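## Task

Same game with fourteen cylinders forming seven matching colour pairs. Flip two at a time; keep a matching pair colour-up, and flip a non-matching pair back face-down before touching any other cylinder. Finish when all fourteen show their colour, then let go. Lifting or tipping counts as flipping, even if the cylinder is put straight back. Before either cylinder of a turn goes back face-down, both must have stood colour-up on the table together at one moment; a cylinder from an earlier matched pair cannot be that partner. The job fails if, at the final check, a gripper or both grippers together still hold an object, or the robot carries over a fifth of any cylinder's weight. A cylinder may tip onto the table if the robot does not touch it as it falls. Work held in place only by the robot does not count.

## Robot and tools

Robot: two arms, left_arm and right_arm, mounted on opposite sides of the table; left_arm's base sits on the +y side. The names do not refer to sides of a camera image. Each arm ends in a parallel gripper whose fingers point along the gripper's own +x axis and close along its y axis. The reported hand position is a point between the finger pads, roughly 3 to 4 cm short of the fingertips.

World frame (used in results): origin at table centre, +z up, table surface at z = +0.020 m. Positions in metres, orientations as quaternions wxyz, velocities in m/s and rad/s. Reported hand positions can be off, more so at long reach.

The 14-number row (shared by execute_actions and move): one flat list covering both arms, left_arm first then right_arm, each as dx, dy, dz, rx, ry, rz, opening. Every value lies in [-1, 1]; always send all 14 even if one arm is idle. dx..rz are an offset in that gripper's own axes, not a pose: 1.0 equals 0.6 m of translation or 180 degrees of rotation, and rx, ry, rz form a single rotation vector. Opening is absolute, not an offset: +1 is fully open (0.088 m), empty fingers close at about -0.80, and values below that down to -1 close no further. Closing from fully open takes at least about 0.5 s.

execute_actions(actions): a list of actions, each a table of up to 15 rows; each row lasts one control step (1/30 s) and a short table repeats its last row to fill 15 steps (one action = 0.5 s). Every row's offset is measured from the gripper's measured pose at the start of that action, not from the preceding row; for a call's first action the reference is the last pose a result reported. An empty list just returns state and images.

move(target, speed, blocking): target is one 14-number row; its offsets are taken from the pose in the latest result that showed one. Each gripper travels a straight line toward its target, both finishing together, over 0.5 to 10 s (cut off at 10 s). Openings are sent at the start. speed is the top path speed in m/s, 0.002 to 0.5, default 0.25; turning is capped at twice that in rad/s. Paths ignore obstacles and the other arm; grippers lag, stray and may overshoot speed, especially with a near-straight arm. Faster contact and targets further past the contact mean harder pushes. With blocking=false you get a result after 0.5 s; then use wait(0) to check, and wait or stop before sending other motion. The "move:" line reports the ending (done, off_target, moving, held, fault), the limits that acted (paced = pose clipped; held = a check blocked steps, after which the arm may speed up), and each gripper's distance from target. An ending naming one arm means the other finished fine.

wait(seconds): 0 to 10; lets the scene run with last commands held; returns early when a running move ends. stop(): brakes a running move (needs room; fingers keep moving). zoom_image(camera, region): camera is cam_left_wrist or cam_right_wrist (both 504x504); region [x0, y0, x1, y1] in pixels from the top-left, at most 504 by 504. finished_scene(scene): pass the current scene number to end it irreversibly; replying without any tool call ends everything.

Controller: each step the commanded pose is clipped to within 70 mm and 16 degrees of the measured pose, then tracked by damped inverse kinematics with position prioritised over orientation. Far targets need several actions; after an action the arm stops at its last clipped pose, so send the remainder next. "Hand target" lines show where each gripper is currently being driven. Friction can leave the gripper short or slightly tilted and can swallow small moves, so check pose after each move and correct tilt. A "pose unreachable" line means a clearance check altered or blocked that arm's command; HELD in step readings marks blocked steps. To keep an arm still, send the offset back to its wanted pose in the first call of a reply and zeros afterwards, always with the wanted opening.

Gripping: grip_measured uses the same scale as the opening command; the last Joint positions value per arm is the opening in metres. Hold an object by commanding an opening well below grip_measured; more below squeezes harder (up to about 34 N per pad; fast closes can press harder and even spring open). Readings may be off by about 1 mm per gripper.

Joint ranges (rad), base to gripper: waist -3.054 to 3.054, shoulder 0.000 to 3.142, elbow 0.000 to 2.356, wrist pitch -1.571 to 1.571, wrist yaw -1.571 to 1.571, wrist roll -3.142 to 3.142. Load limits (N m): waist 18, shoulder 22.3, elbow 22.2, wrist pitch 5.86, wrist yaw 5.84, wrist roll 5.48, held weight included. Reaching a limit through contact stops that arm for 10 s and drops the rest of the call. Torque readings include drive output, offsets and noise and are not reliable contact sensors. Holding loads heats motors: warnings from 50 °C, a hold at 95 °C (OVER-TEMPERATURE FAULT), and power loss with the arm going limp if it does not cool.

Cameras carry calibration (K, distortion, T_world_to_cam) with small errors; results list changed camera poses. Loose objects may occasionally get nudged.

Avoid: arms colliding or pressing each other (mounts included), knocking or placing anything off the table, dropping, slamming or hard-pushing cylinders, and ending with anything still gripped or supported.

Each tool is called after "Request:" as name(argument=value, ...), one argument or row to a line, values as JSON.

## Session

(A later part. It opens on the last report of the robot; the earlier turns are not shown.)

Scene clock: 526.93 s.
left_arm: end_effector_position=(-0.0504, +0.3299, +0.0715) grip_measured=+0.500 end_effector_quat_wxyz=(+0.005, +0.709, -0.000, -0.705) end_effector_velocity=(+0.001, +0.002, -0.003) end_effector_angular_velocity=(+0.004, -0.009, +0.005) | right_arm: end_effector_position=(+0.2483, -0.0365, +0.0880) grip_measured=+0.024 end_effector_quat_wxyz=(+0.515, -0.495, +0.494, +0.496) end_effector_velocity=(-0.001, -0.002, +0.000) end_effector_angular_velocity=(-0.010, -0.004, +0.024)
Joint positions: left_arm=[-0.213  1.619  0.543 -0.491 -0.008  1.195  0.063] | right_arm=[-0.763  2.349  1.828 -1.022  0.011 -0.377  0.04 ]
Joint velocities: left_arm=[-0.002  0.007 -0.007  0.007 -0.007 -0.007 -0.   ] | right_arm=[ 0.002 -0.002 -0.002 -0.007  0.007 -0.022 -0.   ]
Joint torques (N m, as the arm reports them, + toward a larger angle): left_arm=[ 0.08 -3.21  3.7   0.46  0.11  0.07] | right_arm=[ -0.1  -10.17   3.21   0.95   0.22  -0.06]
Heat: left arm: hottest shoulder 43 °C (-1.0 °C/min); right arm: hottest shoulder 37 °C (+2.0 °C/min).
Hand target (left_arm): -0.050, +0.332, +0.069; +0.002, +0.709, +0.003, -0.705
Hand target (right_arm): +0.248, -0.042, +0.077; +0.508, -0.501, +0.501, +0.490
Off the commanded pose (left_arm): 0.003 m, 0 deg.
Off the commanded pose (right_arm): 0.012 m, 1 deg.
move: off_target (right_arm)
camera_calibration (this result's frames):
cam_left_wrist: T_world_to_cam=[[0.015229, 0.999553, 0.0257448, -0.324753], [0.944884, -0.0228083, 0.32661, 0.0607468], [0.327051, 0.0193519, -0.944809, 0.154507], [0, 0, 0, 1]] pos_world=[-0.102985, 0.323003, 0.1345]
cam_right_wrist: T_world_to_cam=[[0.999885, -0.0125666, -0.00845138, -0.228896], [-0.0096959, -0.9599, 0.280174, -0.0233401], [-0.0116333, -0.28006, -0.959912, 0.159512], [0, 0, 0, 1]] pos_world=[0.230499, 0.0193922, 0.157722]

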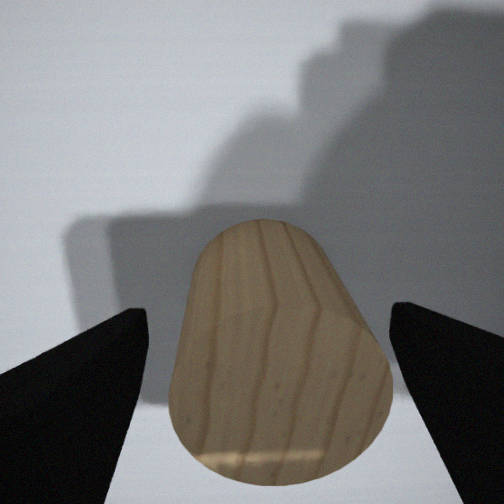

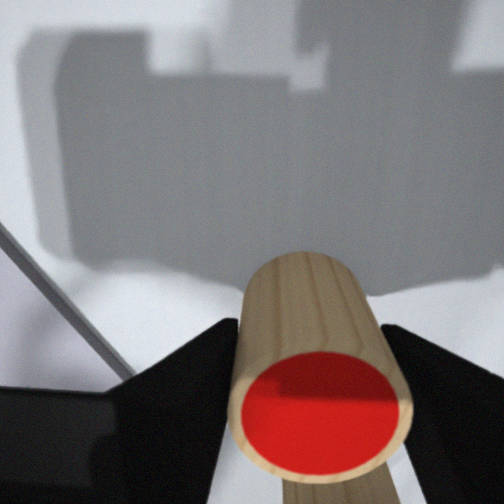

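Request:
execute_actions(
  actions=[
    [[0,0,0,0,0,0,0.5,0,0,0,0,0,0,0.5]],
  ],
)

Request:
move(
  target=[0,0,0,0,0,0,0.5,-0.13,0,0,0,0,0,0.5],
  speed=0.2,
)

Request:
wait(
  seconds=0.8,
)

Request:
execute_actions(
  actions=[
    [[0,0,0,0,0,0,-0.3,0,0,0,0,0,0,0.5]],
    [[0,0,0,0,0,0,-0.3,0,0,0,0,0,0,0.5]],
  ],
)

Request:
move(
  target=[-0.13,0,0,0,0,0.004,-0.3,0,0,0,0,0,0,0.5],
  speed=0.2,
)

Request:
move(
  target=[-0.268,0.575,-0.143,0,0,0.504,-0.3,-0.22,0.352,-0.13,0,-0.495,0,1],
  speed=0.3,
)

Scene clock: 531.70 s.
left_arm: end_effector_position=(-0.0504, +0.3299, +0.0713) grip_measured=+0.500 end_effector_quat_wxyz=(+0.005, +0.709, -0.000, -0.705) end_effector_velocity=(+0.000, +0.005, +0.001) end_effector_angular_velocity=(+0.019, +0.001, +0.005) | right_arm: end_effector_position=(+0.2482, -0.0362, +0.0881) grip_measured=+0.493 end_effector_quat_wxyz=(+0.515, -0.495, +0.494, +0.496) end_effector_velocity=(-0.001, -0.002, +0.000) end_effector_angular_velocity=(-0.004, +0.009, +0.005)
Joint positions: left_arm=[-0.213  1.62   0.543 -0.49  -0.008  1.195  0.063] | right_arm=[-0.763  2.349  1.827 -1.021  0.011 -0.377  0.063]
Joint velocities: left_arm=[-0.002 -0.007 -0.002 -0.022  0.007 -0.007 -0.   ] | right_arm=[-0.002 -0.002 -0.002 -0.007 -0.007 -0.007  0.003]
Joint torques (N m, as the arm reports them, + toward a larger angle): left_arm=[-0.09 -3.96  4.44  0.16  0.04  0.  ] | right_arm=[  0.01 -11.57   5.56   0.03  -0.01  -0.02]
Heat: left arm: hottest shoulder 42 °C (-2.0 °C/min); right arm: hottest shoulder 38 °C (+3.0 °C/min).
Hand target (left_arm): -0.050, +0.330, +0.072; +0.005, +0.709, -0.000, -0.705
Hand target (right_arm): +0.248, -0.036, +0.088; +0.515, -0.495, +0.494, +0.496
Off the commanded pose (left_arm): 0.000 m, 0 deg.
Off the commanded pose (right_arm): 0.000 m, 0 deg.
Step readings (end_effector_position):
0: left_arm (-0.0504, +0.3299, +0.0713) | right_arm (+0.2482, -0.0362, +0.0878)
1: left_arm (-0.0504, +0.3299, +0.0713) | right_arm (+0.2482, -0.0362, +0.0878)
2: left_arm (-0.0504, +0.3299, +0.0713) | right_arm (+0.2483, -0.0361, +0.0879)
4: left_arm (-0.0504, +0.3299, +0.0713) | right_arm (+0.2483, -0.0358, +0.0878)
8: left_arm (-0.0504, +0.3299, +0.0713) | right_arm (+0.2483, -0.0360, +0.0881)
15: end_effector_position above
camera_calibration (this result's frames):
cam_left_wrist: T_world_to_cam=[[0.015229, 0.999553, 0.0257448, -0.32476], [0.944884, -0.0228083, 0.32661, 0.060809], [0.327051, 0.0193519, -0.944809, 0.154313], [0, 0, 0, 1]] pos_world=[-0.10298, 0.323015, 0.134297]
cam_right_wrist: T_world_to_cam=[[0.999894, -0.0121764, -0.00802431, -0.228827], [-0.00945276, -0.960199, 0.279156, -0.0231222], [-0.0111041, -0.27905, -0.960212, 0.159582], [0, 0, 0, 1]] pos_world=[0.230356, 0.0195431, 0.157851]

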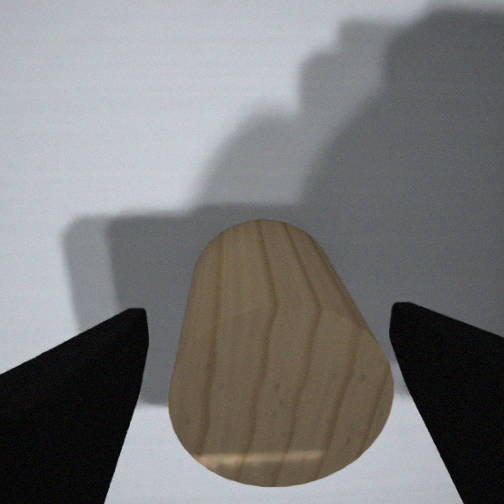

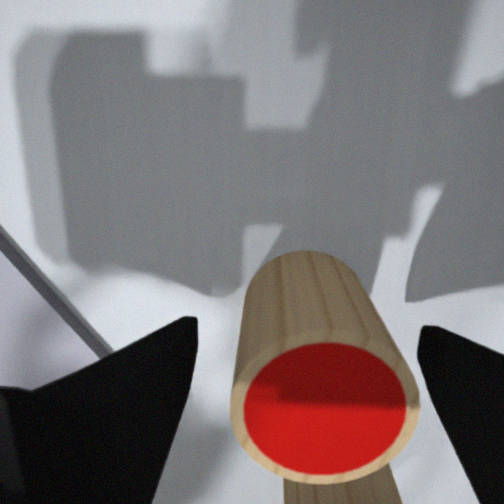

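Scene clock: 532.60 s.
left_arm: end_effector_position=(-0.0504, +0.3299, +0.0713) grip_measured=+0.500 end_effector_quat_wxyz=(+0.005, +0.709, -0.000, -0.705) end_effector_velocity=(+0.003, +0.001, +0.000) end_effector_angular_velocity=(-0.001, -0.023, -0.010) | right_arm: end_effector_position=(+0.2467, -0.0399, +0.1630) grip_measured=+0.500 end_effector_quat_wxyz=(+0.513, -0.496, +0.496, +0.495) end_effector_velocity=(+0.002, +0.004, +0.008) end_effector_angular_velocity=(+0.018, -0.015, -0.005)
Joint positions: left_arm=[-0.213  1.62   0.543 -0.49  -0.008  1.195  0.063] | right_arm=[-0.763  2.287  2.022 -1.285  0.011 -0.377  0.063]
Joint velocities: left_arm=[-0.002 -0.002 -0.002 -0.007 -0.022  0.007 -0.   ] | right_arm=[ 0.002 -0.002  0.027 -0.007  0.007  0.007  0.   ]
Joint torques (N m, as the arm reports them, + toward a larger angle): left_arm=[-0.12 -3.77  4.34  0.25  0.06  0.01] | right_arm=[  0.23 -11.41   6.93  -0.07  -0.03   0.04]
Heat: left arm: hottest shoulder 42 °C (-2.0 °C/min); right arm: hottest shoulder 38 °C (+3.0 °C/min).
Hand target (left_arm): -0.050, +0.330, +0.071; +0.005, +0.709, -0.000, -0.705
Hand target (right_arm): +0.247, -0.038, +0.166; +0.515, -0.495, +0.493, +0.496
Off the commanded pose (left_arm): 0.000 m, 0 deg.
Off the commanded pose (right_arm): 0.004 m, 0 deg.
move: done
camera_calibration (this result's frames):
cam_left_wrist: T_world_to_cam=[[0.015229, 0.999553, 0.0257448, -0.32476], [0.944884, -0.0228083, 0.32661, 0.060809], [0.327051, 0.0193519, -0.944809, 0.154313], [0, 0, 0, 1]] pos_world=[-0.10298, 0.323015, 0.134297]
cam_right_wrist: T_world_to_cam=[[0.999864, -0.0122468, -0.0110135, -0.226264], [-0.00858203, -0.958108, 0.286277, -0.0488386], [-0.0140581, -0.286144, -0.958084, 0.230602], [0, 0, 0, 1]] pos_world=[0.229056, 0.0164216, 0.232426]

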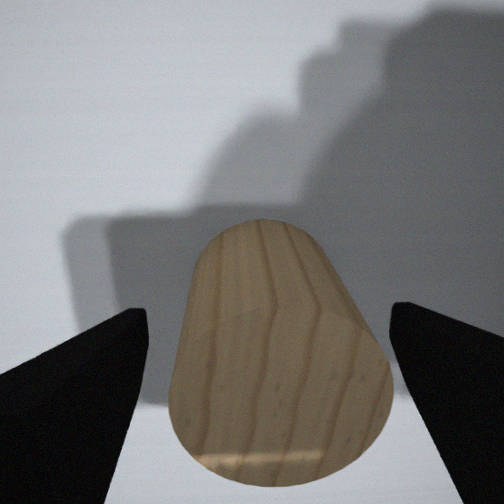

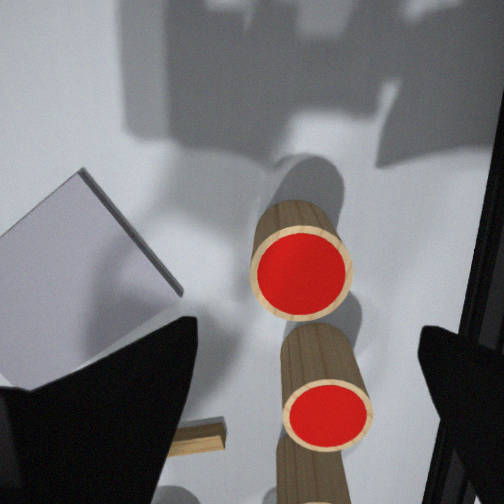

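Scene clock: 533.40 s.
left_arm: end_effector_position=(-0.0504, +0.3299, +0.0713) grip_measured=+0.500 end_effector_quat_wxyz=(+0.005, +0.709, -0.000, -0.705) end_effector_velocity=(+0.000, +0.002, +0.000) end_effector_angular_velocity=(+0.004, -0.010, -0.015) | right_arm: end_effector_position=(+0.2466, -0.0400, +0.1633) grip_measured=+0.500 end_effector_quat_wxyz=(+0.512, -0.496, +0.496, +0.495) end_effector_velocity=(-0.002, -0.000, +0.002) end_effector_angular_velocity=(+0.001, +0.008, -0.005)
Joint positions: left_arm=[-0.213  1.62   0.543 -0.49  -0.008  1.195  0.063] | right_arm=[-0.763  2.287  2.023 -1.287  0.011 -0.377  0.063]
Joint velocities: left_arm=[-0.007 -0.002 -0.002 -0.007 -0.007  0.007 -0.   ] | right_arm=[ 0.002 -0.002  0.002 -0.007 -0.007  0.007  0.   ]
Joint torques (N m, as the arm reports them, + toward a larger angle): left_arm=[-0.06 -3.77  4.26  0.26  0.06 -0.01] | right_arm=[  0.21 -11.48   7.11  -0.05  -0.02   0.04]
Heat: left arm: hottest shoulder 42 °C (-2.0 °C/min); right arm: hottest shoulder 39 °C (+4.0 °C/min).
Hand target (left_arm): -0.050, +0.330, +0.071; +0.005, +0.709, -0.000, -0.705
Hand target (right_arm): +0.247, -0.038, +0.166; +0.515, -0.495, +0.494, +0.496
Off the commanded pose (left_arm): 0.000 m, 0 deg.
Off the commanded pose (right_arm): 0.003 m, 1 deg.
wait: 0.80 s; at rest by 0.17 s
camera_calibration (this result's frames):
cam_left_wrist: T_world_to_cam=[[0.015229, 0.999553, 0.0257448, -0.32476], [0.944884, -0.0228083, 0.32661, 0.060809], [0.327051, 0.0193519, -0.944809, 0.154313], [0, 0, 0, 1]] pos_world=[-0.10298, 0.323015, 0.134297]
cam_right_wrist: T_world_to_cam=[[0.999861, -0.0122547, -0.0112982, -0.226155], [-0.00849796, -0.957907, 0.286954, -0.0491851], [-0.0143391, -0.286818, -0.957878, 0.230841], [0, 0, 0, 1]] pos_world=[0.229015, 0.0163233, 0.232676]

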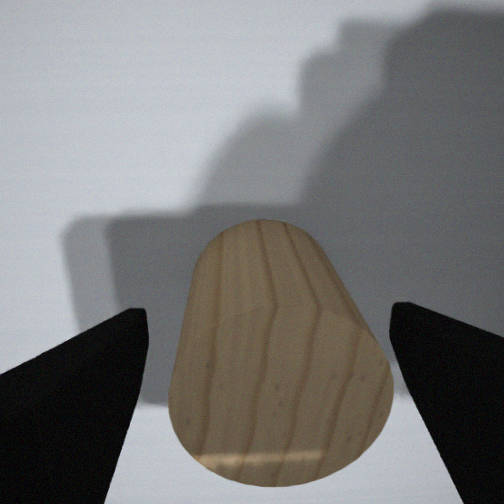

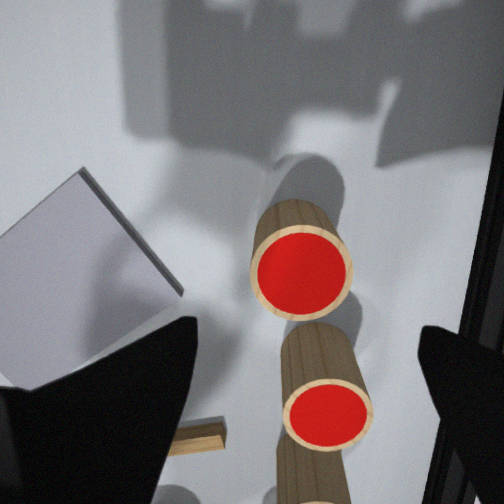

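Scene clock: 534.40 s.
left_arm: end_effector_position=(-0.0503, +0.3303, +0.0713) grip_measured=+0.034 end_effector_quat_wxyz=(+0.004, +0.709, +0.001, -0.705) end_effector_velocity=(-0.000, -0.002, +0.001) end_effector_angular_velocity=(-0.014, -0.002, +0.005) | right_arm: end_effector_position=(+0.2466, -0.0400, +0.1633) grip_measured=+0.500 end_effector_quat_wxyz=(+0.512, -0.496, +0.496, +0.495) end_effector_velocity=(-0.002, +0.002, +0.000) end_effector_angular_velocity=(+0.015, +0.017, +0.005)
Joint positions: left_arm=[-0.213  1.62   0.543 -0.492 -0.007  1.195  0.041] | right_arm=[-0.763  2.287  2.023 -1.287  0.011 -0.377  0.063]
Joint velocities: left_arm=[-0.002 -0.007 -0.002  0.007 -0.007 -0.007 -0.   ] | right_arm=[-0.002 -0.002 -0.002  0.007 -0.022 -0.007 -0.   ]
Joint torques (N m, as the arm reports them, + toward a larger angle): left_arm=[-0.02 -3.79  4.41  0.22  0.    0.  ] | right_arm=[  0.05 -11.51   5.74   0.11  -0.03  -0.03]
Heat: left arm: hottest shoulder 42 °C (-2.0 °C/min); right arm: hottest shoulder 39 °C (+4.0 °C/min).
Hand target (left_arm): -0.050, +0.330, +0.071; +0.004, +0.709, +0.001, -0.705
Hand target (right_arm): +0.247, -0.040, +0.163; +0.512, -0.496, +0.496, +0.495
Off the commanded pose (left_arm): 0.000 m, 0 deg.
Off the commanded pose (right_arm): 0.000 m, 0 deg.
Step readings (end_effector_position; steps 1 to 15: 1st action; 16 to 30: 2nd action):
0: left_arm (-0.0504, +0.3299, +0.0713) | right_arm (+0.2466, -0.0400, +0.1633)
1: left_arm (-0.0504, +0.3299, +0.0713) | right_arm (+0.2466, -0.0400, +0.1633)
2: left_arm (-0.0504, +0.3299, +0.0713) | right_arm (+0.2466, -0.0400, +0.1633)
4: left_arm (-0.0504, +0.3299, +0.0713) | right_arm (+0.2466, -0.0400, +0.1633)
8: left_arm (-0.0503, +0.3303, +0.0713) | right_arm (+0.2466, -0.0400, +0.1633)
15: left_arm (-0.0503, +0.3303, +0.0713) | right_arm (+0.2466, -0.0400, +0.1633)
16: left_arm (-0.0503, +0.3303, +0.0713) | right_arm (+0.2466, -0.0400, +0.1633)
17: left_arm (-0.0503, +0.3303, +0.0713) | right_arm (+0.2466, -0.0400, +0.1633)
19: left_arm (-0.0503, +0.3303, +0.0713) | right_arm (+0.2466, -0.0400, +0.1633)
23: left_arm (-0.0503, +0.3303, +0.0713) | right_arm (+0.2466, -0.0400, +0.1633)
30: end_effector_position above
camera_calibration (this result's frames):
cam_left_wrist: T_world_to_cam=[[0.0152213, 0.999501, 0.0276653, -0.325291], [0.944775, -0.0234356, 0.326881, 0.0609098], [0.327366, 0.021162, -0.944661, 0.153679], [0, 0, 0, 1]] pos_world=[-0.102904, 0.323304, 0.134264]
cam_right_wrist: T_world_to_cam=[[0.999861, -0.0122547, -0.0112982, -0.226155], [-0.00849796, -0.957907, 0.286954, -0.0491851], [-0.0143391, -0.286818, -0.957878, 0.230841], [0, 0, 0, 1]] pos_world=[0.229015, 0.0163233, 0.232676]

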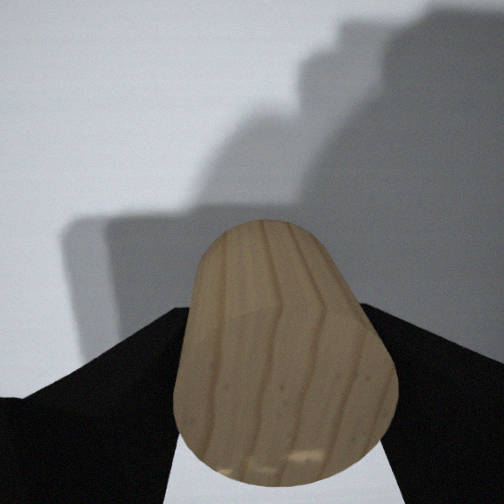

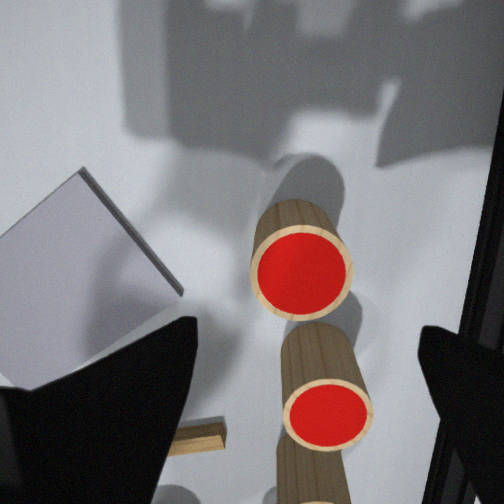

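Scene clock: 535.33 s.
left_arm: end_effector_position=(-0.0503, +0.3337, +0.1447) grip_measured=+0.034 end_effector_quat_wxyz=(+0.002, +0.710, +0.002, -0.704) end_effector_velocity=(+0.002, +0.001, +0.004) end_effector_angular_velocity=(-0.000, -0.008, -0.020) | right_arm: end_effector_position=(+0.2466, -0.0400, +0.1633) grip_measured=+0.500 end_effector_quat_wxyz=(+0.512, -0.496, +0.496, +0.495) end_effector_velocity=(-0.001, -0.002, -0.002) end_effector_angular_velocity=(-0.009, +0.011, +0.034)
Joint positions: left_arm=[-0.219  1.391  0.7   -0.883 -0.007  1.19   0.041] | right_arm=[-0.763  2.287  2.023 -1.287  0.011 -0.377  0.063]
Joint velocities: left_arm=[ 0.002 -0.012  0.007 -0.022 -0.007  0.022  0.   ] | right_arm=[-0.002  0.002 -0.002 -0.007 -0.007 -0.037  0.   ]
Joint torques (N m, as the arm reports them, + toward a larger angle): left_arm=[-0.22 -4.27  6.56  0.02 -0.11 -0.08] | right_arm=[  0.05 -11.53   5.77   0.11  -0.02  -0.01]
Heat: left arm: hottest shoulder 42 °C (-2.0 °C/min); right arm: hottest shoulder 39 °C (+4.0 °C/min).
Hand target (left_arm): -0.051, +0.331, +0.149; +0.008, +0.709, -0.004, -0.705
Hand target (right_arm): +0.247, -0.040, +0.163; +0.512, -0.496, +0.496, +0.495
Off the commanded pose (left_arm): 0.006 m, 1 deg.
Off the commanded pose (right_arm): 0.000 m, 0 deg.
move: done
camera_calibration (this result's frames):
cam_left_wrist: T_world_to_cam=[[0.0163069, 0.999334, 0.0326324, -0.331347], [0.944113, -0.0261354, 0.328584, 0.0375963], [0.329219, 0.0254505, -0.943911, 0.221498], [0, 0, 0, 1]] pos_world=[-0.103013, 0.326472, 0.207534]
cam_right_wrist: T_world_to_cam=[[0.999861, -0.0122547, -0.0112982, -0.226155], [-0.00849796, -0.957907, 0.286954, -0.0491851], [-0.0143391, -0.286818, -0.957878, 0.230841], [0, 0, 0, 1]] pos_world=[0.229015, 0.0163233, 0.232676]

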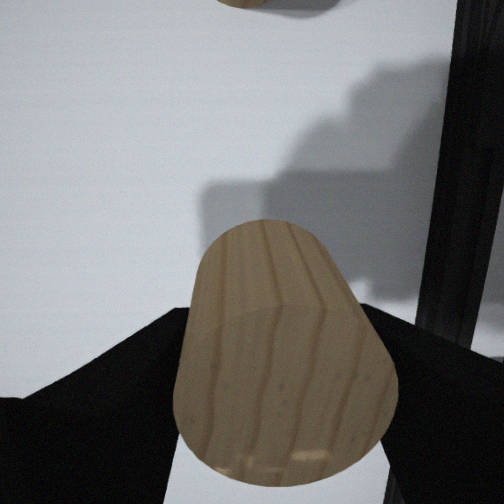

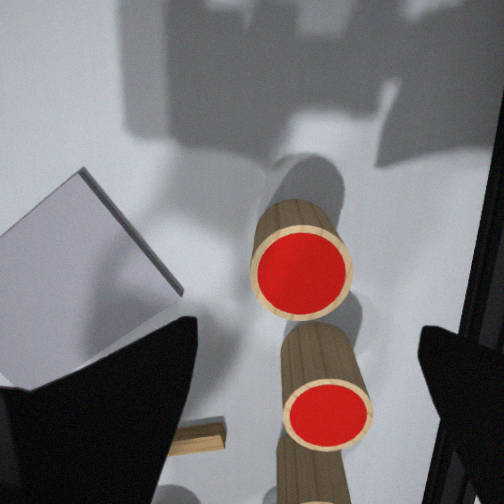

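Scene clock: 538.57 s.
left_arm: end_effector_position=(+0.0338, -0.0078, +0.3053) grip_measured=+0.033 end_effector_quat_wxyz=(+0.498, +0.503, -0.505, -0.495) end_effector_velocity=(-0.000, -0.001, -0.002) end_effector_angular_velocity=(+0.007, +0.022, +0.005) | right_arm: end_effector_position=(+0.0331, -0.1170, +0.3000) grip_measured=+1.000 end_effector_quat_wxyz=(+0.711, +0.009, -0.005, +0.704) end_effector_velocity=(-0.000, -0.000, +0.001) end_effector_angular_velocity=(+0.007, -0.006, +0.005)
Joint positions: left_arm=[0.188 1.925 1.015 0.916 0.03  1.586 0.041] | right_arm=[-0.155  1.135  0.345  0.81   0.223  0.002  0.088]
Joint velocities: left_arm=[-0.002  0.002  0.002 -0.007 -0.007 -0.022  0.   ] | right_arm=[-0.002 -0.002 -0.002  0.007 -0.007 -0.007  0.   ]
Joint torques (N m, as the arm reports them, + toward a larger angle): left_arm=[ 0.25 -6.88  7.58  2.1   0.2   0.  ] | right_arm=[ 0.29 -2.76  4.59  2.02  0.1  -0.18]
Heat: left arm: hottest shoulder 41 °C (-3.0 °C/min); right arm: hottest shoulder 39 °C (+4.0 °C/min).
Hand target (left_arm): +0.034, -0.010, +0.308; +0.499, +0.499, -0.509, -0.492
Hand target (right_arm): +0.033, -0.118, +0.291; +0.711, -0.002, -0.001, +0.703
Off the commanded pose (left_arm): 0.004 m, 1 deg.
Off the commanded pose (right_arm): 0.010 m, 2 deg.
move: off_target (right_arm)
camera_calibration (this result's frames):
cam_left_wrist: T_world_to_cam=[[0.0364473, 0.0269424, -0.998972, 0.309991], [0.945485, 0.322787, 0.0432015, -0.0136844], [0.323619, -0.946088, -0.0137089, 0.0626565], [0, 0, 0, 1]] pos_world=[-0.0186368, 0.0553438, 0.311122]
cam_right_wrist: T_world_to_cam=[[0.999816, 0.019178, -0.000830407, -0.0115108], [0.00461021, -0.28189, -0.959436, 0.288587], [-0.0186341, 0.959255, -0.281926, 0.27985], [0, 0, 0, 1]] pos_world=[0.015393, -0.186877, 0.355768]

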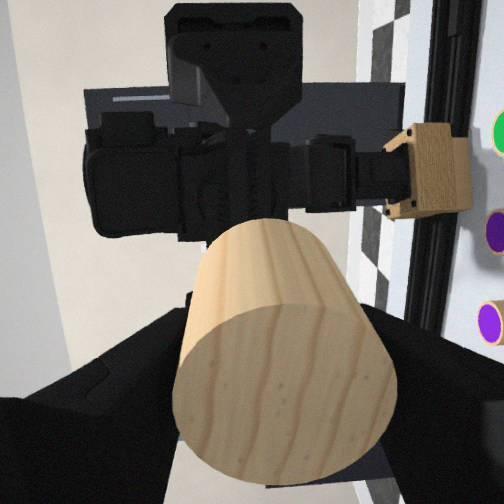

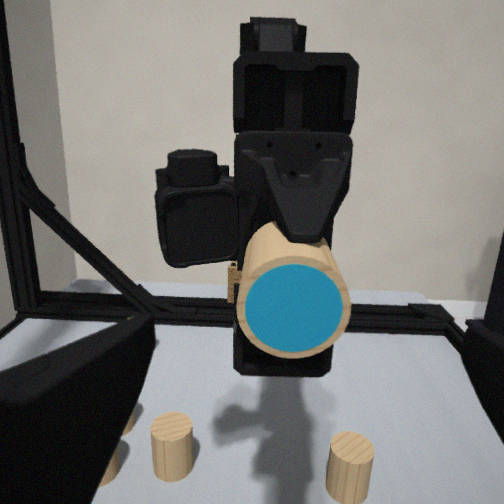

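Request:
move(
  target=[0,0,0,0,0,0,-0.3,0.096,0.0035,0.002,-0.002,0.005,0.003,1],
  speed=0.13,
)

Scene clock: 541.00 s.
left_arm: end_effector_position=(+0.0337, -0.0080, +0.3049) grip_measured=+0.033 end_effector_quat_wxyz=(+0.498, +0.503, -0.505, -0.495) end_effector_velocity=(-0.000, +0.001, -0.002) end_effector_angular_velocity=(+0.017, +0.008, +0.005) | right_arm: end_effector_position=(+0.0314, -0.0628, +0.3005) grip_measured=+1.000 end_effector_quat_wxyz=(+0.707, +0.001, +0.001, +0.707) end_effector_velocity=(-0.000, +0.001, -0.003) end_effector_angular_velocity=(-0.012, -0.009, +0.005)
Joint positions: left_arm=[0.188 1.926 1.015 0.916 0.03  1.586 0.041] | right_arm=[-0.2    1.389  0.525  0.864  0.169  0.002  0.088]
Joint velocities: left_arm=[-0.002 -0.007 -0.002 -0.022 -0.007 -0.007 -0.   ] | right_arm=[-0.002  0.007  0.002 -0.007 -0.007 -0.007  0.   ]
Joint torques (N m, as the arm reports them, + toward a larger angle): left_arm=[-0.01 -7.63  6.35  1.71  0.01 -0.07] | right_arm=[-0.26 -4.41  7.97  1.98 -0.1  -0.07]
Heat: left arm: hottest shoulder 42 °C (-2.0 °C/min); right arm: hottest shoulder 39 °C (+4.0 °C/min).
Hand target (left_arm): +0.034, -0.008, +0.305; +0.498, +0.503, -0.505, -0.495
Hand target (right_arm): +0.031, -0.060, +0.302; +0.707, +0.001, -0.001, +0.707
Off the commanded pose (left_arm): 0.000 m, 0 deg.
Off the commanded pose (right_arm): 0.004 m, 0 deg.
move: done
camera_calibration (this result's frames):
cam_left_wrist: T_world_to_cam=[[0.0364478, 0.0273094, -0.998962, 0.309658], [0.945609, 0.32241, 0.0433151, -0.0136092], [0.323258, -0.946206, -0.0140729, 0.0626357], [0, 0, 0, 1]] pos_world=[-0.0186649, 0.0551974, 0.310808]
cam_right_wrist: T_world_to_cam=[[0.999603, 0.0279705, 0.00338091, -0.0115521], [0.0116301, -0.300349, -0.953759, 0.301311], [-0.0256616, 0.953419, -0.300555, 0.233428], [0, 0, 0, 1]] pos_world=[0.0140334, -0.131733, 0.357575]

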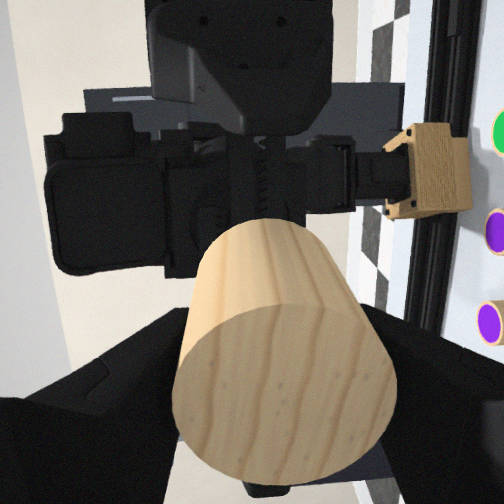

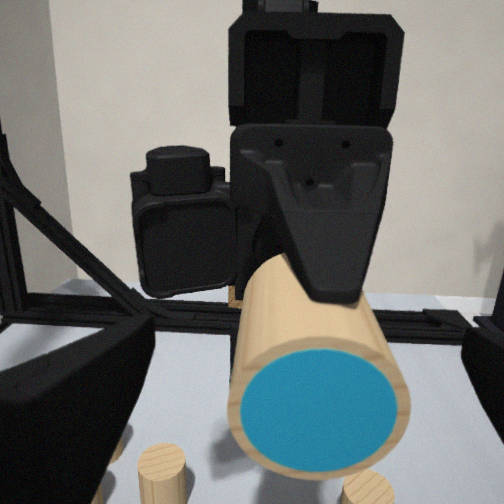

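Request:
execute_actions(
  actions=[
    [[0,0,0,0,0,0,-0.3,0,0,0,0,0,0,-0.3]],
    [[0,0,0,0,0,0,-0.3,0,0,0,0,0,0,-0.3]],
    [[0,0,0,0,0,0,1,0,0,0,0,0,0,-0.3]],
  ],
)

Request:
move(
  target=[-0.18,0.02,0,0,0,0,1,0,0,0,0,0,0,-0.3],
)

Request:
move(
  target=[-0.036,-0.26,0.152,0,0,-0.497,0.5,-0.046,0.117,-0.23,0,0.502,0,-0.3],
  speed=0.3,
)

Scene clock: 547.00 s.
left_arm: end_effector_position=(+0.0338, -0.0080, +0.3046) grip_measured=+1.000 end_effector_quat_wxyz=(+0.498, +0.503, -0.504, -0.495) end_effector_velocity=(-0.003, +0.002, +0.002) end_effector_angular_velocity=(-0.007, +0.022, -0.000) | right_arm: end_effector_position=(+0.0315, -0.0625, +0.3006) grip_measured=+0.024 end_effector_quat_wxyz=(+0.708, +0.001, +0.001, +0.707) end_effector_velocity=(-0.000, -0.001, -0.005) end_effector_angular_velocity=(-0.022, -0.011, +0.005)
Joint positions: left_arm=[0.188 1.927 1.015 0.916 0.03  1.586 0.088] | right_arm=[-0.201  1.39   0.526  0.864  0.169  0.002  0.04 ]
Joint velocities: left_arm=[-0.007 -0.007 -0.007  0.007 -0.007 -0.022  0.   ] | right_arm=[-0.002 -0.002 -0.002 -0.022 -0.007 -0.007 -0.   ]
Joint torques (N m, as the arm reports them, + toward a larger angle): left_arm=[-0.08 -7.52  6.29  1.73 -0.02 -0.04] | right_arm=[ 0.05 -5.35  6.26  1.82  0.   -0.02]
Heat: left arm: hottest shoulder 42 °C (-2.0 °C/min); right arm: hottest shoulder 38 °C (+3.0 °C/min).
Hand target (left_arm): +0.034, -0.008, +0.305; +0.498, +0.503, -0.504, -0.495
Hand target (right_arm): +0.031, -0.063, +0.301; +0.708, +0.001, +0.001, +0.707
Off the commanded pose (left_arm): 0.000 m, 0 deg.
Off the commanded pose (right_arm): 0.000 m, 0 deg.
Step readings (end_effector_position; steps 1 to 15: 1st action; 16 to 30: 2nd action; 31 to 45: 3rd action):
0: left_arm (+0.0337, -0.0080, +0.3048) | right_arm (+0.0314, -0.0625, +0.3006)
1: left_arm (+0.0337, -0.0080, +0.3048) | right_arm (+0.0314, -0.0625, +0.3006)
2: left_arm (+0.0337, -0.0080, +0.3048) | right_arm (+0.0315, -0.0625, +0.3006)
4: left_arm (+0.0337, -0.0080, +0.3048) | right_arm (+0.0314, -0.0625, +0.3006)
8: left_arm (+0.0337, -0.0080, +0.3048) | right_arm (+0.0314, -0.0625, +0.3006)
15: left_arm (+0.0338, -0.0080, +0.3046) | right_arm (+0.0313, -0.0625, +0.3006)
16: left_arm (+0.0338, -0.0080, +0.3046) | right_arm (+0.0313, -0.0625, +0.3006)
17: left_arm (+0.0338, -0.0080, +0.3046) | right_arm (+0.0313, -0.0625, +0.3006)
19: left_arm (+0.0338, -0.0080, +0.3046) | right_arm (+0.0315, -0.0625, +0.3006)
23: left_arm (+0.0338, -0.0080, +0.3046) | right_arm (+0.0315, -0.0625, +0.3006)
30: left_arm (+0.0338, -0.0080, +0.3046) | right_arm (+0.0315, -0.0625, +0.3006)
31: left_arm (+0.0338, -0.0080, +0.3046) | right_arm (+0.0315, -0.0625, +0.3006)
32: left_arm (+0.0338, -0.0080, +0.3046) | right_arm (+0.0315, -0.0625, +0.3006)
34: left_arm (+0.0338, -0.0080, +0.3047) | right_arm (+0.0315, -0.0625, +0.3006)
38: left_arm (+0.0338, -0.0080, +0.3047) | right_arm (+0.0315, -0.0625, +0.3006)
45: end_effector_position above
camera_calibration (this result's frames):
cam_left_wrist: T_world_to_cam=[[0.0364116, 0.0280851, -0.998942, 0.309382], [0.945487, 0.322737, 0.0435369, -0.013702], [0.323619, -0.946072, -0.0148027, 0.0627907], [0, 0, 0, 1]] pos_world=[-0.0186303, 0.0551376, 0.31058]
cam_right_wrist: T_world_to_cam=[[0.999614, 0.0275891, 0.00338091, -0.0116849], [0.0115155, -0.300353, -0.953759, 0.301458], [-0.0252979, 0.953429, -0.300555, 0.233142], [0, 0, 0, 1]] pos_world=[0.014107, -0.131418, 0.35763]

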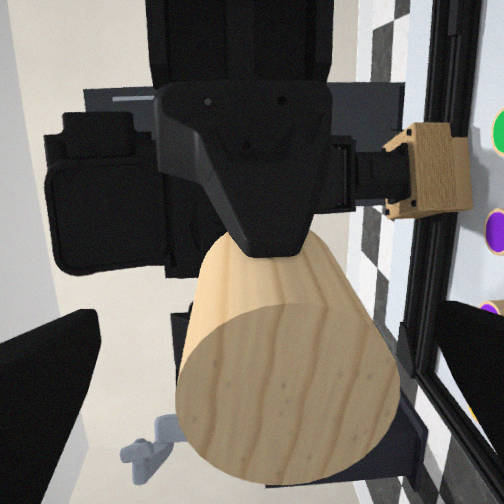

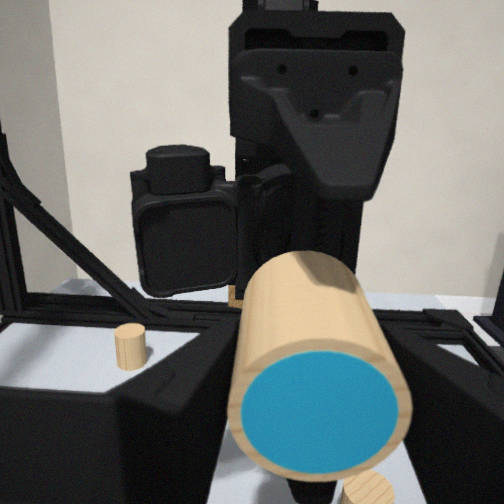

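Scene clock: 548.03 s.
left_arm: end_effector_position=(+0.0327, +0.0976, +0.3155) grip_measured=+1.000 end_effector_quat_wxyz=(+0.498, +0.504, -0.503, -0.494) end_effector_velocity=(-0.000, +0.004, -0.003) end_effector_angular_velocity=(+0.017, +0.023, +0.005) | right_arm: end_effector_position=(+0.0315, -0.0625, +0.3006) grip_measured=+0.024 end_effector_quat_wxyz=(+0.708, +0.001, +0.001, +0.707) end_effector_velocity=(+0.002, -0.001, -0.002) end_effector_angular_velocity=(-0.007, -0.023, -0.010)
Joint positions: left_arm=[0.194 1.535 0.597 0.941 0.032 1.586 0.088] | right_arm=[-0.201  1.39   0.526  0.864  0.169  0.002  0.04 ]
Joint velocities: left_arm=[-0.002 -0.017 -0.012 -0.022 -0.007 -0.022  0.   ] | right_arm=[-0.002 -0.002 -0.002 -0.007  0.007 -0.022 -0.   ]
Joint torques (N m, as the arm reports them, + toward a larger angle): left_arm=[ 0.29 -6.02  5.43  1.6   0.21 -0.04] | right_arm=[ 0.03 -5.34  6.25  1.83  0.   -0.01]
Heat: left arm: hottest shoulder 42 °C (-2.0 °C/min); right arm: hottest shoulder 38 °C (+3.0 °C/min).
Hand target (left_arm): +0.033, +0.100, +0.316; +0.498, +0.503, -0.504, -0.495
Hand target (right_arm): +0.031, -0.063, +0.301; +0.708, +0.001, +0.001, +0.707
Off the commanded pose (left_arm): 0.003 m, 0 deg.
Off the commanded pose (right_arm): 0.000 m, 0 deg.
move: done
camera_calibration (this result's frames):
cam_left_wrist: T_world_to_cam=[[0.0362571, 0.0297473, -0.9989, 0.31709], [0.944251, 0.326275, 0.04399, -0.0476991], [0.327225, -0.944807, -0.0162591, 0.163439], [0, 0, 0, 1]] pos_world=[-0.0199382, 0.160549, 0.321496]
cam_right_wrist: T_world_to_cam=[[0.999614, 0.0275891, 0.00338091, -0.0116849], [0.0115155, -0.300353, -0.953759, 0.301458], [-0.0252979, 0.953429, -0.300555, 0.233142], [0, 0, 0, 1]] pos_world=[0.014107, -0.131418, 0.35763]

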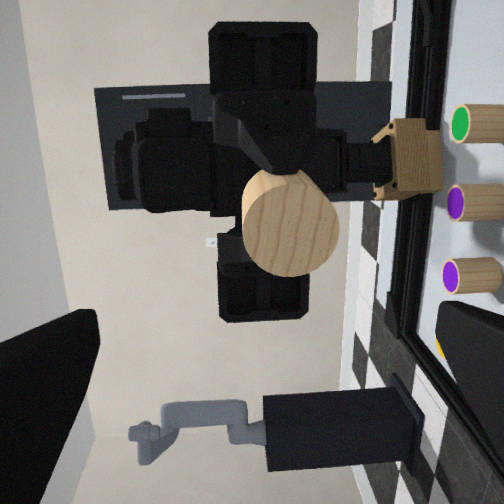

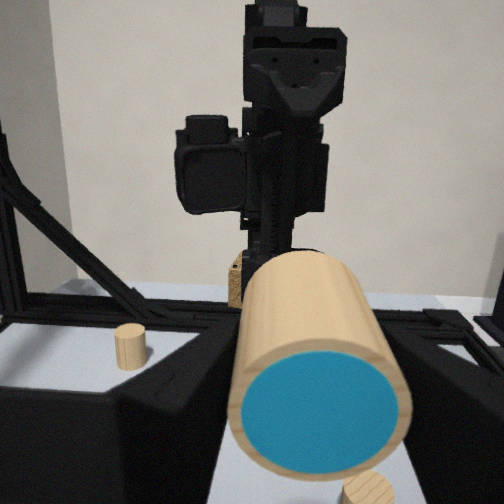

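Scene clock: 551.00 s.
left_arm: end_effector_position=(-0.0504, +0.1179, +0.1635) grip_measured=+0.500 end_effector_quat_wxyz=(+0.036, +0.711, -0.029, -0.702) end_effector_velocity=(+0.001, +0.005, +0.002) end_effector_angular_velocity=(+0.015, -0.010, +0.005) | right_arm: end_effector_position=(-0.0331, -0.0893, +0.1702) grip_measured=+0.024 end_effector_quat_wxyz=(+0.523, -0.479, +0.479, +0.518) end_effector_velocity=(+0.002, +0.002, +0.000) end_effector_angular_velocity=(+0.009, -0.005, +0.004)
Joint positions: left_arm=[-0.032  2.064  1.564 -0.983 -0.031  1.372  0.063] | right_arm=[-0.076  1.94   1.513 -1.066  0.029  0.296  0.04 ]
Joint velocities: left_arm=[-0.002 -0.007 -0.002 -0.022 -0.007 -0.007 -0.   ] | right_arm=[-0.002 -0.002 -0.002  0.007  0.007 -0.007  0.   ]
Joint torques (N m, as the arm reports them, + toward a larger angle): left_arm=[-0.04 -8.94  5.7   0.38 -0.02  0.03] | right_arm=[ 0.01 -9.82  4.94  0.33  0.09 -0.03]
Heat: left arm: hottest shoulder 42 °C (-2.0 °C/min); right arm: hottest shoulder 38 °C (+3.0 °C/min).
Hand target (left_arm): -0.050, +0.118, +0.166; +0.039, +0.711, -0.031, -0.701
Hand target (right_arm): -0.032, -0.091, +0.170; +0.523, -0.479, +0.478, +0.517
Off the commanded pose (left_arm): 0.008 m, 5 deg.
Off the commanded pose (right_arm): 0.010 m, 5 deg.
move: held (left_arm, right_arm); limits=held; held on 9 of 89 steps (left_arm, right_arm), including the last (left_arm, right_arm)
pose unreachable (left arm): on one or more control steps of this call, first in action 0 (counted from 0), this arm could not follow its commanded pose, so it was not sent that pose on those steps. On the call's last step it was still not sent that pose. It may still have moved: this result reports where it is.
cause: the commanded pose would bring a part of the arm too close to another arm (a part of this arm just beyond joint 4 (wrist pitch) and a part of the other arm just beyond its joint 4 (wrist pitch)).
pose unreachable (right arm): on one or more control steps of this call, first in action 0 (counted from 0), this arm could not follow its commanded pose, so it was not sent that pose on those steps. On the call's last step it was still not sent that pose. It may still have moved: this result reports where it is.
cause: the commanded pose would bring a part of the arm too close to another arm (a part of this arm just beyond joint 4 (wrist pitch) and a part of the other arm just beyond its joint 4 (wrist pitch)).
camera_calibration (this result's frames):
cam_left_wrist: T_world_to_cam=[[0.0111868, 0.998147, -0.0598092, -0.101313], [0.942265, 0.00949673, 0.334732, 0.0205372], [0.33468, -0.0601007, -0.940413, 0.254572], [0, 0, 0, 1]] pos_world=[-0.103418, 0.11623, 0.226469]
cam_right_wrist: T_world_to_cam=[[0.999715, 0.00236906, -0.023746, 0.0564488], [0.00755078, -0.975339, 0.220584, -0.090504], [-0.0226378, -0.220701, -0.975079, 0.227843], [0, 0, 0, 1]] pos_world=[-0.0505915, -0.0381207, 0.243469]

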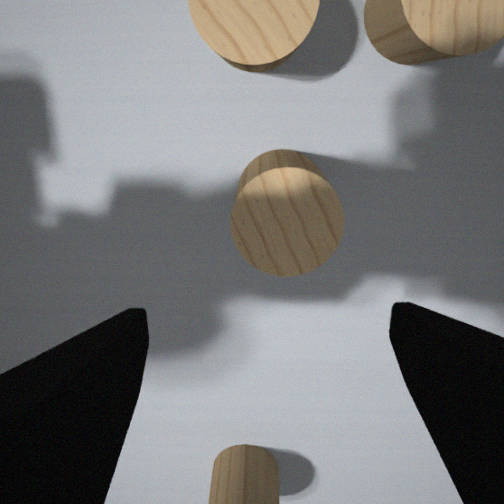

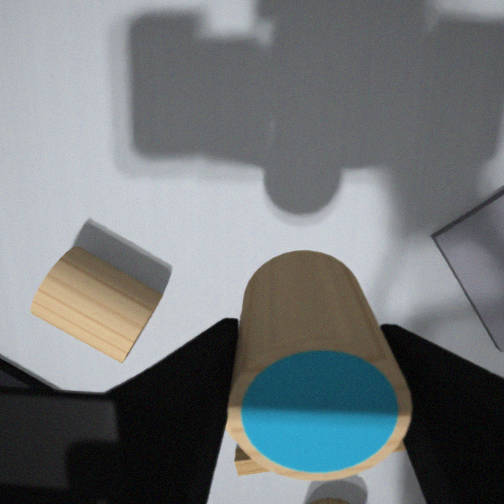

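Back L off, finish R first.

Request:
move(
  target=[-0.02,-0.15,0.012,0,0,-0.027,0.5,0,0,0,0,0,0,-0.3],
)

Request:
move(
  target=[0,0,0,0,0,0,0.5,0.01,0.01,-0.002,0,0.026,0,-0.3],
)

Scene clock: 553.17 s.
left_arm: end_effector_position=(-0.0573, +0.2066, +0.1648) grip_measured=+0.500 end_effector_quat_wxyz=(+0.005, +0.714, +0.003, -0.700) end_effector_velocity=(+0.002, +0.006, +0.001) end_effector_angular_velocity=(+0.005, -0.009, +0.020) | right_arm: end_effector_position=(-0.0331, -0.0893, +0.1703) grip_measured=+0.024 end_effector_quat_wxyz=(+0.523, -0.479, +0.479, +0.518) end_effector_velocity=(+0.000, -0.002, +0.000) end_effector_angular_velocity=(-0.009, +0.004, +0.005)
Joint positions: left_arm=[-0.1    1.823  1.236 -0.986 -0.02   1.303  0.063] | right_arm=[-0.076  1.94   1.513 -1.066  0.029  0.296  0.04 ]
Joint velocities: left_arm=[-0.002 -0.017 -0.017 -0.007 -0.007 -0.022 -0.   ] | right_arm=[-0.002 -0.002 -0.002 -0.007 -0.007 -0.007 -0.   ]
Joint torques (N m, as the arm reports them, + toward a larger angle): left_arm=[-0.24 -7.65  4.97  0.15  0.24 -0.1 ] | right_arm=[ 0.09 -9.22  5.76  0.26  0.03 -0.01]
Heat: left arm: hottest shoulder 43 °C (-1.0 °C/min); right arm: hottest shoulder 38 °C (+3.0 °C/min).
Hand target (left_arm): -0.059, +0.209, +0.167; +0.007, +0.711, +0.002, -0.703
Hand target (right_arm): -0.033, -0.089, +0.170; +0.523, -0.479, +0.479, +0.518
Off the commanded pose (left_arm): 0.003 m, 0 deg.
Off the commanded pose (right_arm): 0.000 m, 0 deg.
move: done
camera_calibration (this result's frames):
cam_left_wrist: T_world_to_cam=[[0.0102454, 0.999517, 0.0293455, -0.204645], [0.940301, -0.0196142, 0.339779, 0.0308379], [0.34019, 0.0241125, -0.940047, 0.246261], [0, 0, 0, 1]] pos_world=[-0.110676, 0.199213, 0.227024]
cam_right_wrist: T_world_to_cam=[[0.999713, 0.00237776, -0.0238549, 0.0564732], [0.00757498, -0.975419, 0.220227, -0.0904734], [-0.0227449, -0.220344, -0.975157, 0.22802], [0, 0, 0, 1]] pos_world=[-0.0505854, -0.038141, 0.243627]

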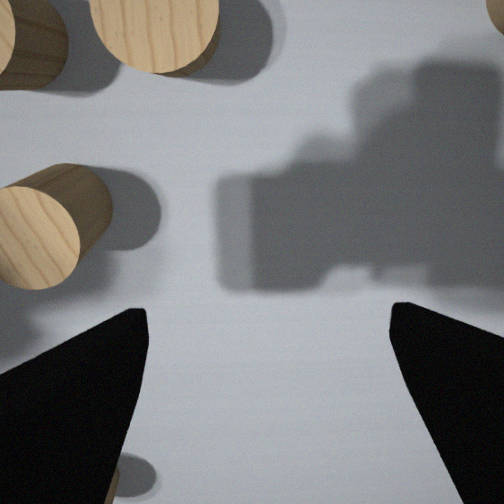

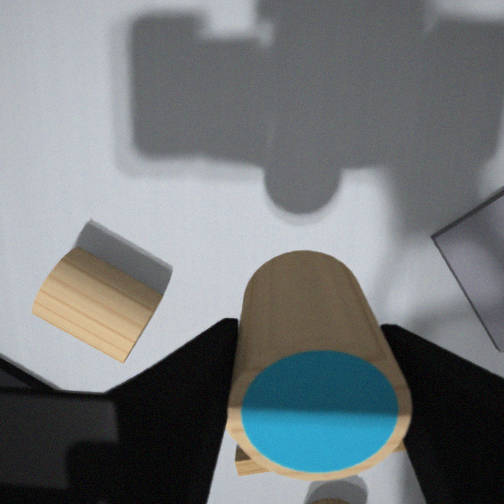

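Scene clock: 553.90 s.
left_arm: end_effector_position=(-0.0573, +0.2067, +0.1647) grip_measured=+0.500 end_effector_quat_wxyz=(+0.005, +0.714, +0.003, -0.700) end_effector_velocity=(+0.003, +0.003, -0.001) end_effector_angular_velocity=(+0.006, -0.024, +0.019) | right_arm: end_effector_position=(-0.0369, -0.0920, +0.1662) grip_measured=+0.024 end_effector_quat_wxyz=(+0.504, -0.500, +0.497, +0.500) end_effector_velocity=(-0.000, -0.000, +0.005) end_effector_angular_velocity=(-0.004, +0.006, -0.010)
Joint positions: left_arm=[-0.1    1.823  1.236 -0.986 -0.02   1.303  0.063] | right_arm=[-0.072  1.997  1.581 -1.15   0.009  0.297  0.04 ]
Joint velocities: left_arm=[-0.002 -0.002 -0.007 -0.007 -0.022 -0.022 -0.   ] | right_arm=[-0.002 -0.002  0.017 -0.022 -0.007  0.007 -0.   ]
Joint torques (N m, as the arm reports them, + toward a larger angle): left_arm=[-0.07 -6.45  5.74  0.2   0.06  0.02] | right_arm=[ 0.25 -8.    7.27 -0.07 -0.03  0.15]
Heat: left arm: hottest shoulder 43 °C (-1.0 °C/min); right arm: hottest shoulder 38 °C (+3.0 °C/min).
Hand target (left_arm): -0.057, +0.207, +0.165; +0.005, +0.714, +0.003, -0.700
Hand target (right_arm): -0.039, -0.090, +0.164; +0.503, -0.500, +0.500, +0.498
Off the commanded pose (left_arm): 0.000 m, 0 deg.
Off the commanded pose (right_arm): 0.004 m, 0 deg.
move: done
camera_calibration (this result's frames):
cam_left_wrist: T_world_to_cam=[[0.0102425, 0.999506, 0.0297153, -0.204813], [0.940268, -0.0197396, 0.339863, 0.0308534], [0.340281, 0.0244593, -0.940005, 0.24609], [0, 0, 0, 1]] pos_world=[-0.110652, 0.199302, 0.226926]
cam_right_wrist: T_world_to_cam=[[0.999751, 0.00413447, -0.0219069, 0.0600314], [0.0103847, -0.955898, 0.293514, -0.102442], [-0.0197273, -0.293668, -0.955704, 0.213427], [0, 0, 0, 1]] pos_world=[-0.0547423, -0.0354955, 0.235356]

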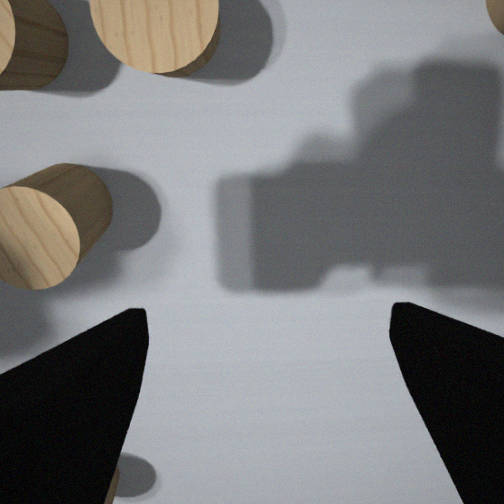

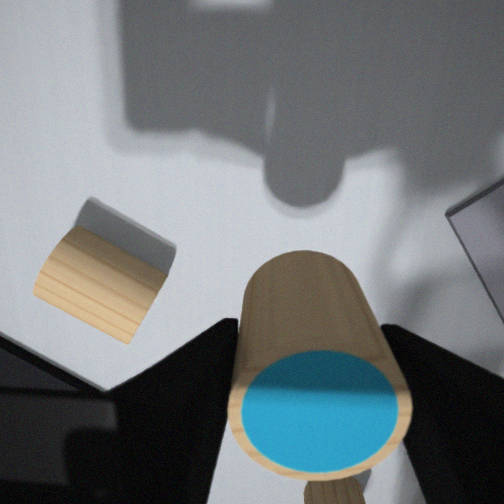

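Request:
move(
  target=[0,0,0,0,0,0,0.5,0.148,0.003,-0.002,0,0.003,0,-0.3],
  speed=0.09,
)

Scene clock: 556.27 s.
left_arm: end_effector_position=(-0.0573, +0.2067, +0.1647) grip_measured=+0.500 end_effector_quat_wxyz=(+0.005, +0.714, +0.003, -0.700) end_effector_velocity=(+0.002, -0.001, +0.000) end_effector_angular_velocity=(-0.009, -0.005, -0.005) | right_arm: end_effector_position=(-0.0381, -0.0885, +0.0863) grip_measured=+0.024 end_effector_quat_wxyz=(+0.506, -0.495, +0.495, +0.504) end_effector_velocity=(+0.003, +0.002, +0.000) end_effector_angular_velocity=(+0.009, -0.006, +0.029)
Joint positions: left_arm=[-0.1    1.823  1.236 -0.986 -0.02   1.303  0.063] | right_arm=[-0.072  2.096  1.396 -0.852  0.009  0.297  0.04 ]
Joint velocities: left_arm=[ 0.002 -0.002 -0.002  0.007 -0.007  0.007 -0.   ] | right_arm=[-0.007 -0.002 -0.002  0.007  0.007 -0.037 -0.   ]
Joint torques (N m, as the arm reports them, + toward a larger angle): left_arm=[-0.07 -6.41  5.67  0.24  0.05  0.  ] | right_arm=[ 0.26 -8.    3.62  0.58 -0.07  0.06]
Heat: left arm: hottest shoulder 43 °C (-1.0 °C/min); right arm: hottest shoulder 38 °C (+2.0 °C/min).
Hand target (left_arm): -0.057, +0.207, +0.165; +0.005, +0.714, +0.003, -0.700
Hand target (right_arm): -0.038, -0.093, +0.078; +0.502, -0.502, +0.499, +0.497
Off the commanded pose (left_arm): 0.000 m, 0 deg.
Off the commanded pose (right_arm): 0.010 m, 1 deg.
move: off_target (right_arm)
camera_calibration (this result's frames):
cam_left_wrist: T_world_to_cam=[[0.0102425, 0.999506, 0.0297153, -0.204813], [0.940268, -0.0197396, 0.339863, 0.0308534], [0.340281, 0.0244593, -0.940005, 0.24609], [0, 0, 0, 1]] pos_world=[-0.110652, 0.199302, 0.226926]
cam_right_wrist: T_world_to_cam=[[0.999654, 0.00405207, -0.0260069, 0.0597544], [0.0112175, -0.959439, 0.281692, -0.0748643], [-0.0238106, -0.281886, -0.959152, 0.13935], [0, 0, 0, 1]] pos_world=[-0.0555759, -0.0327892, 0.1563]

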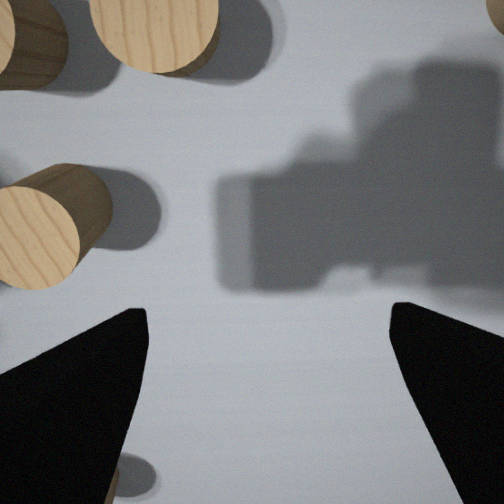

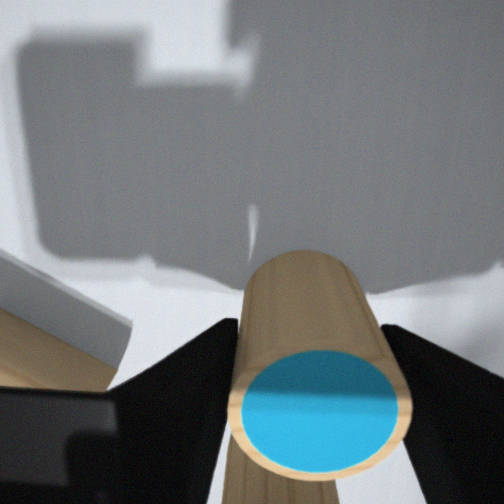

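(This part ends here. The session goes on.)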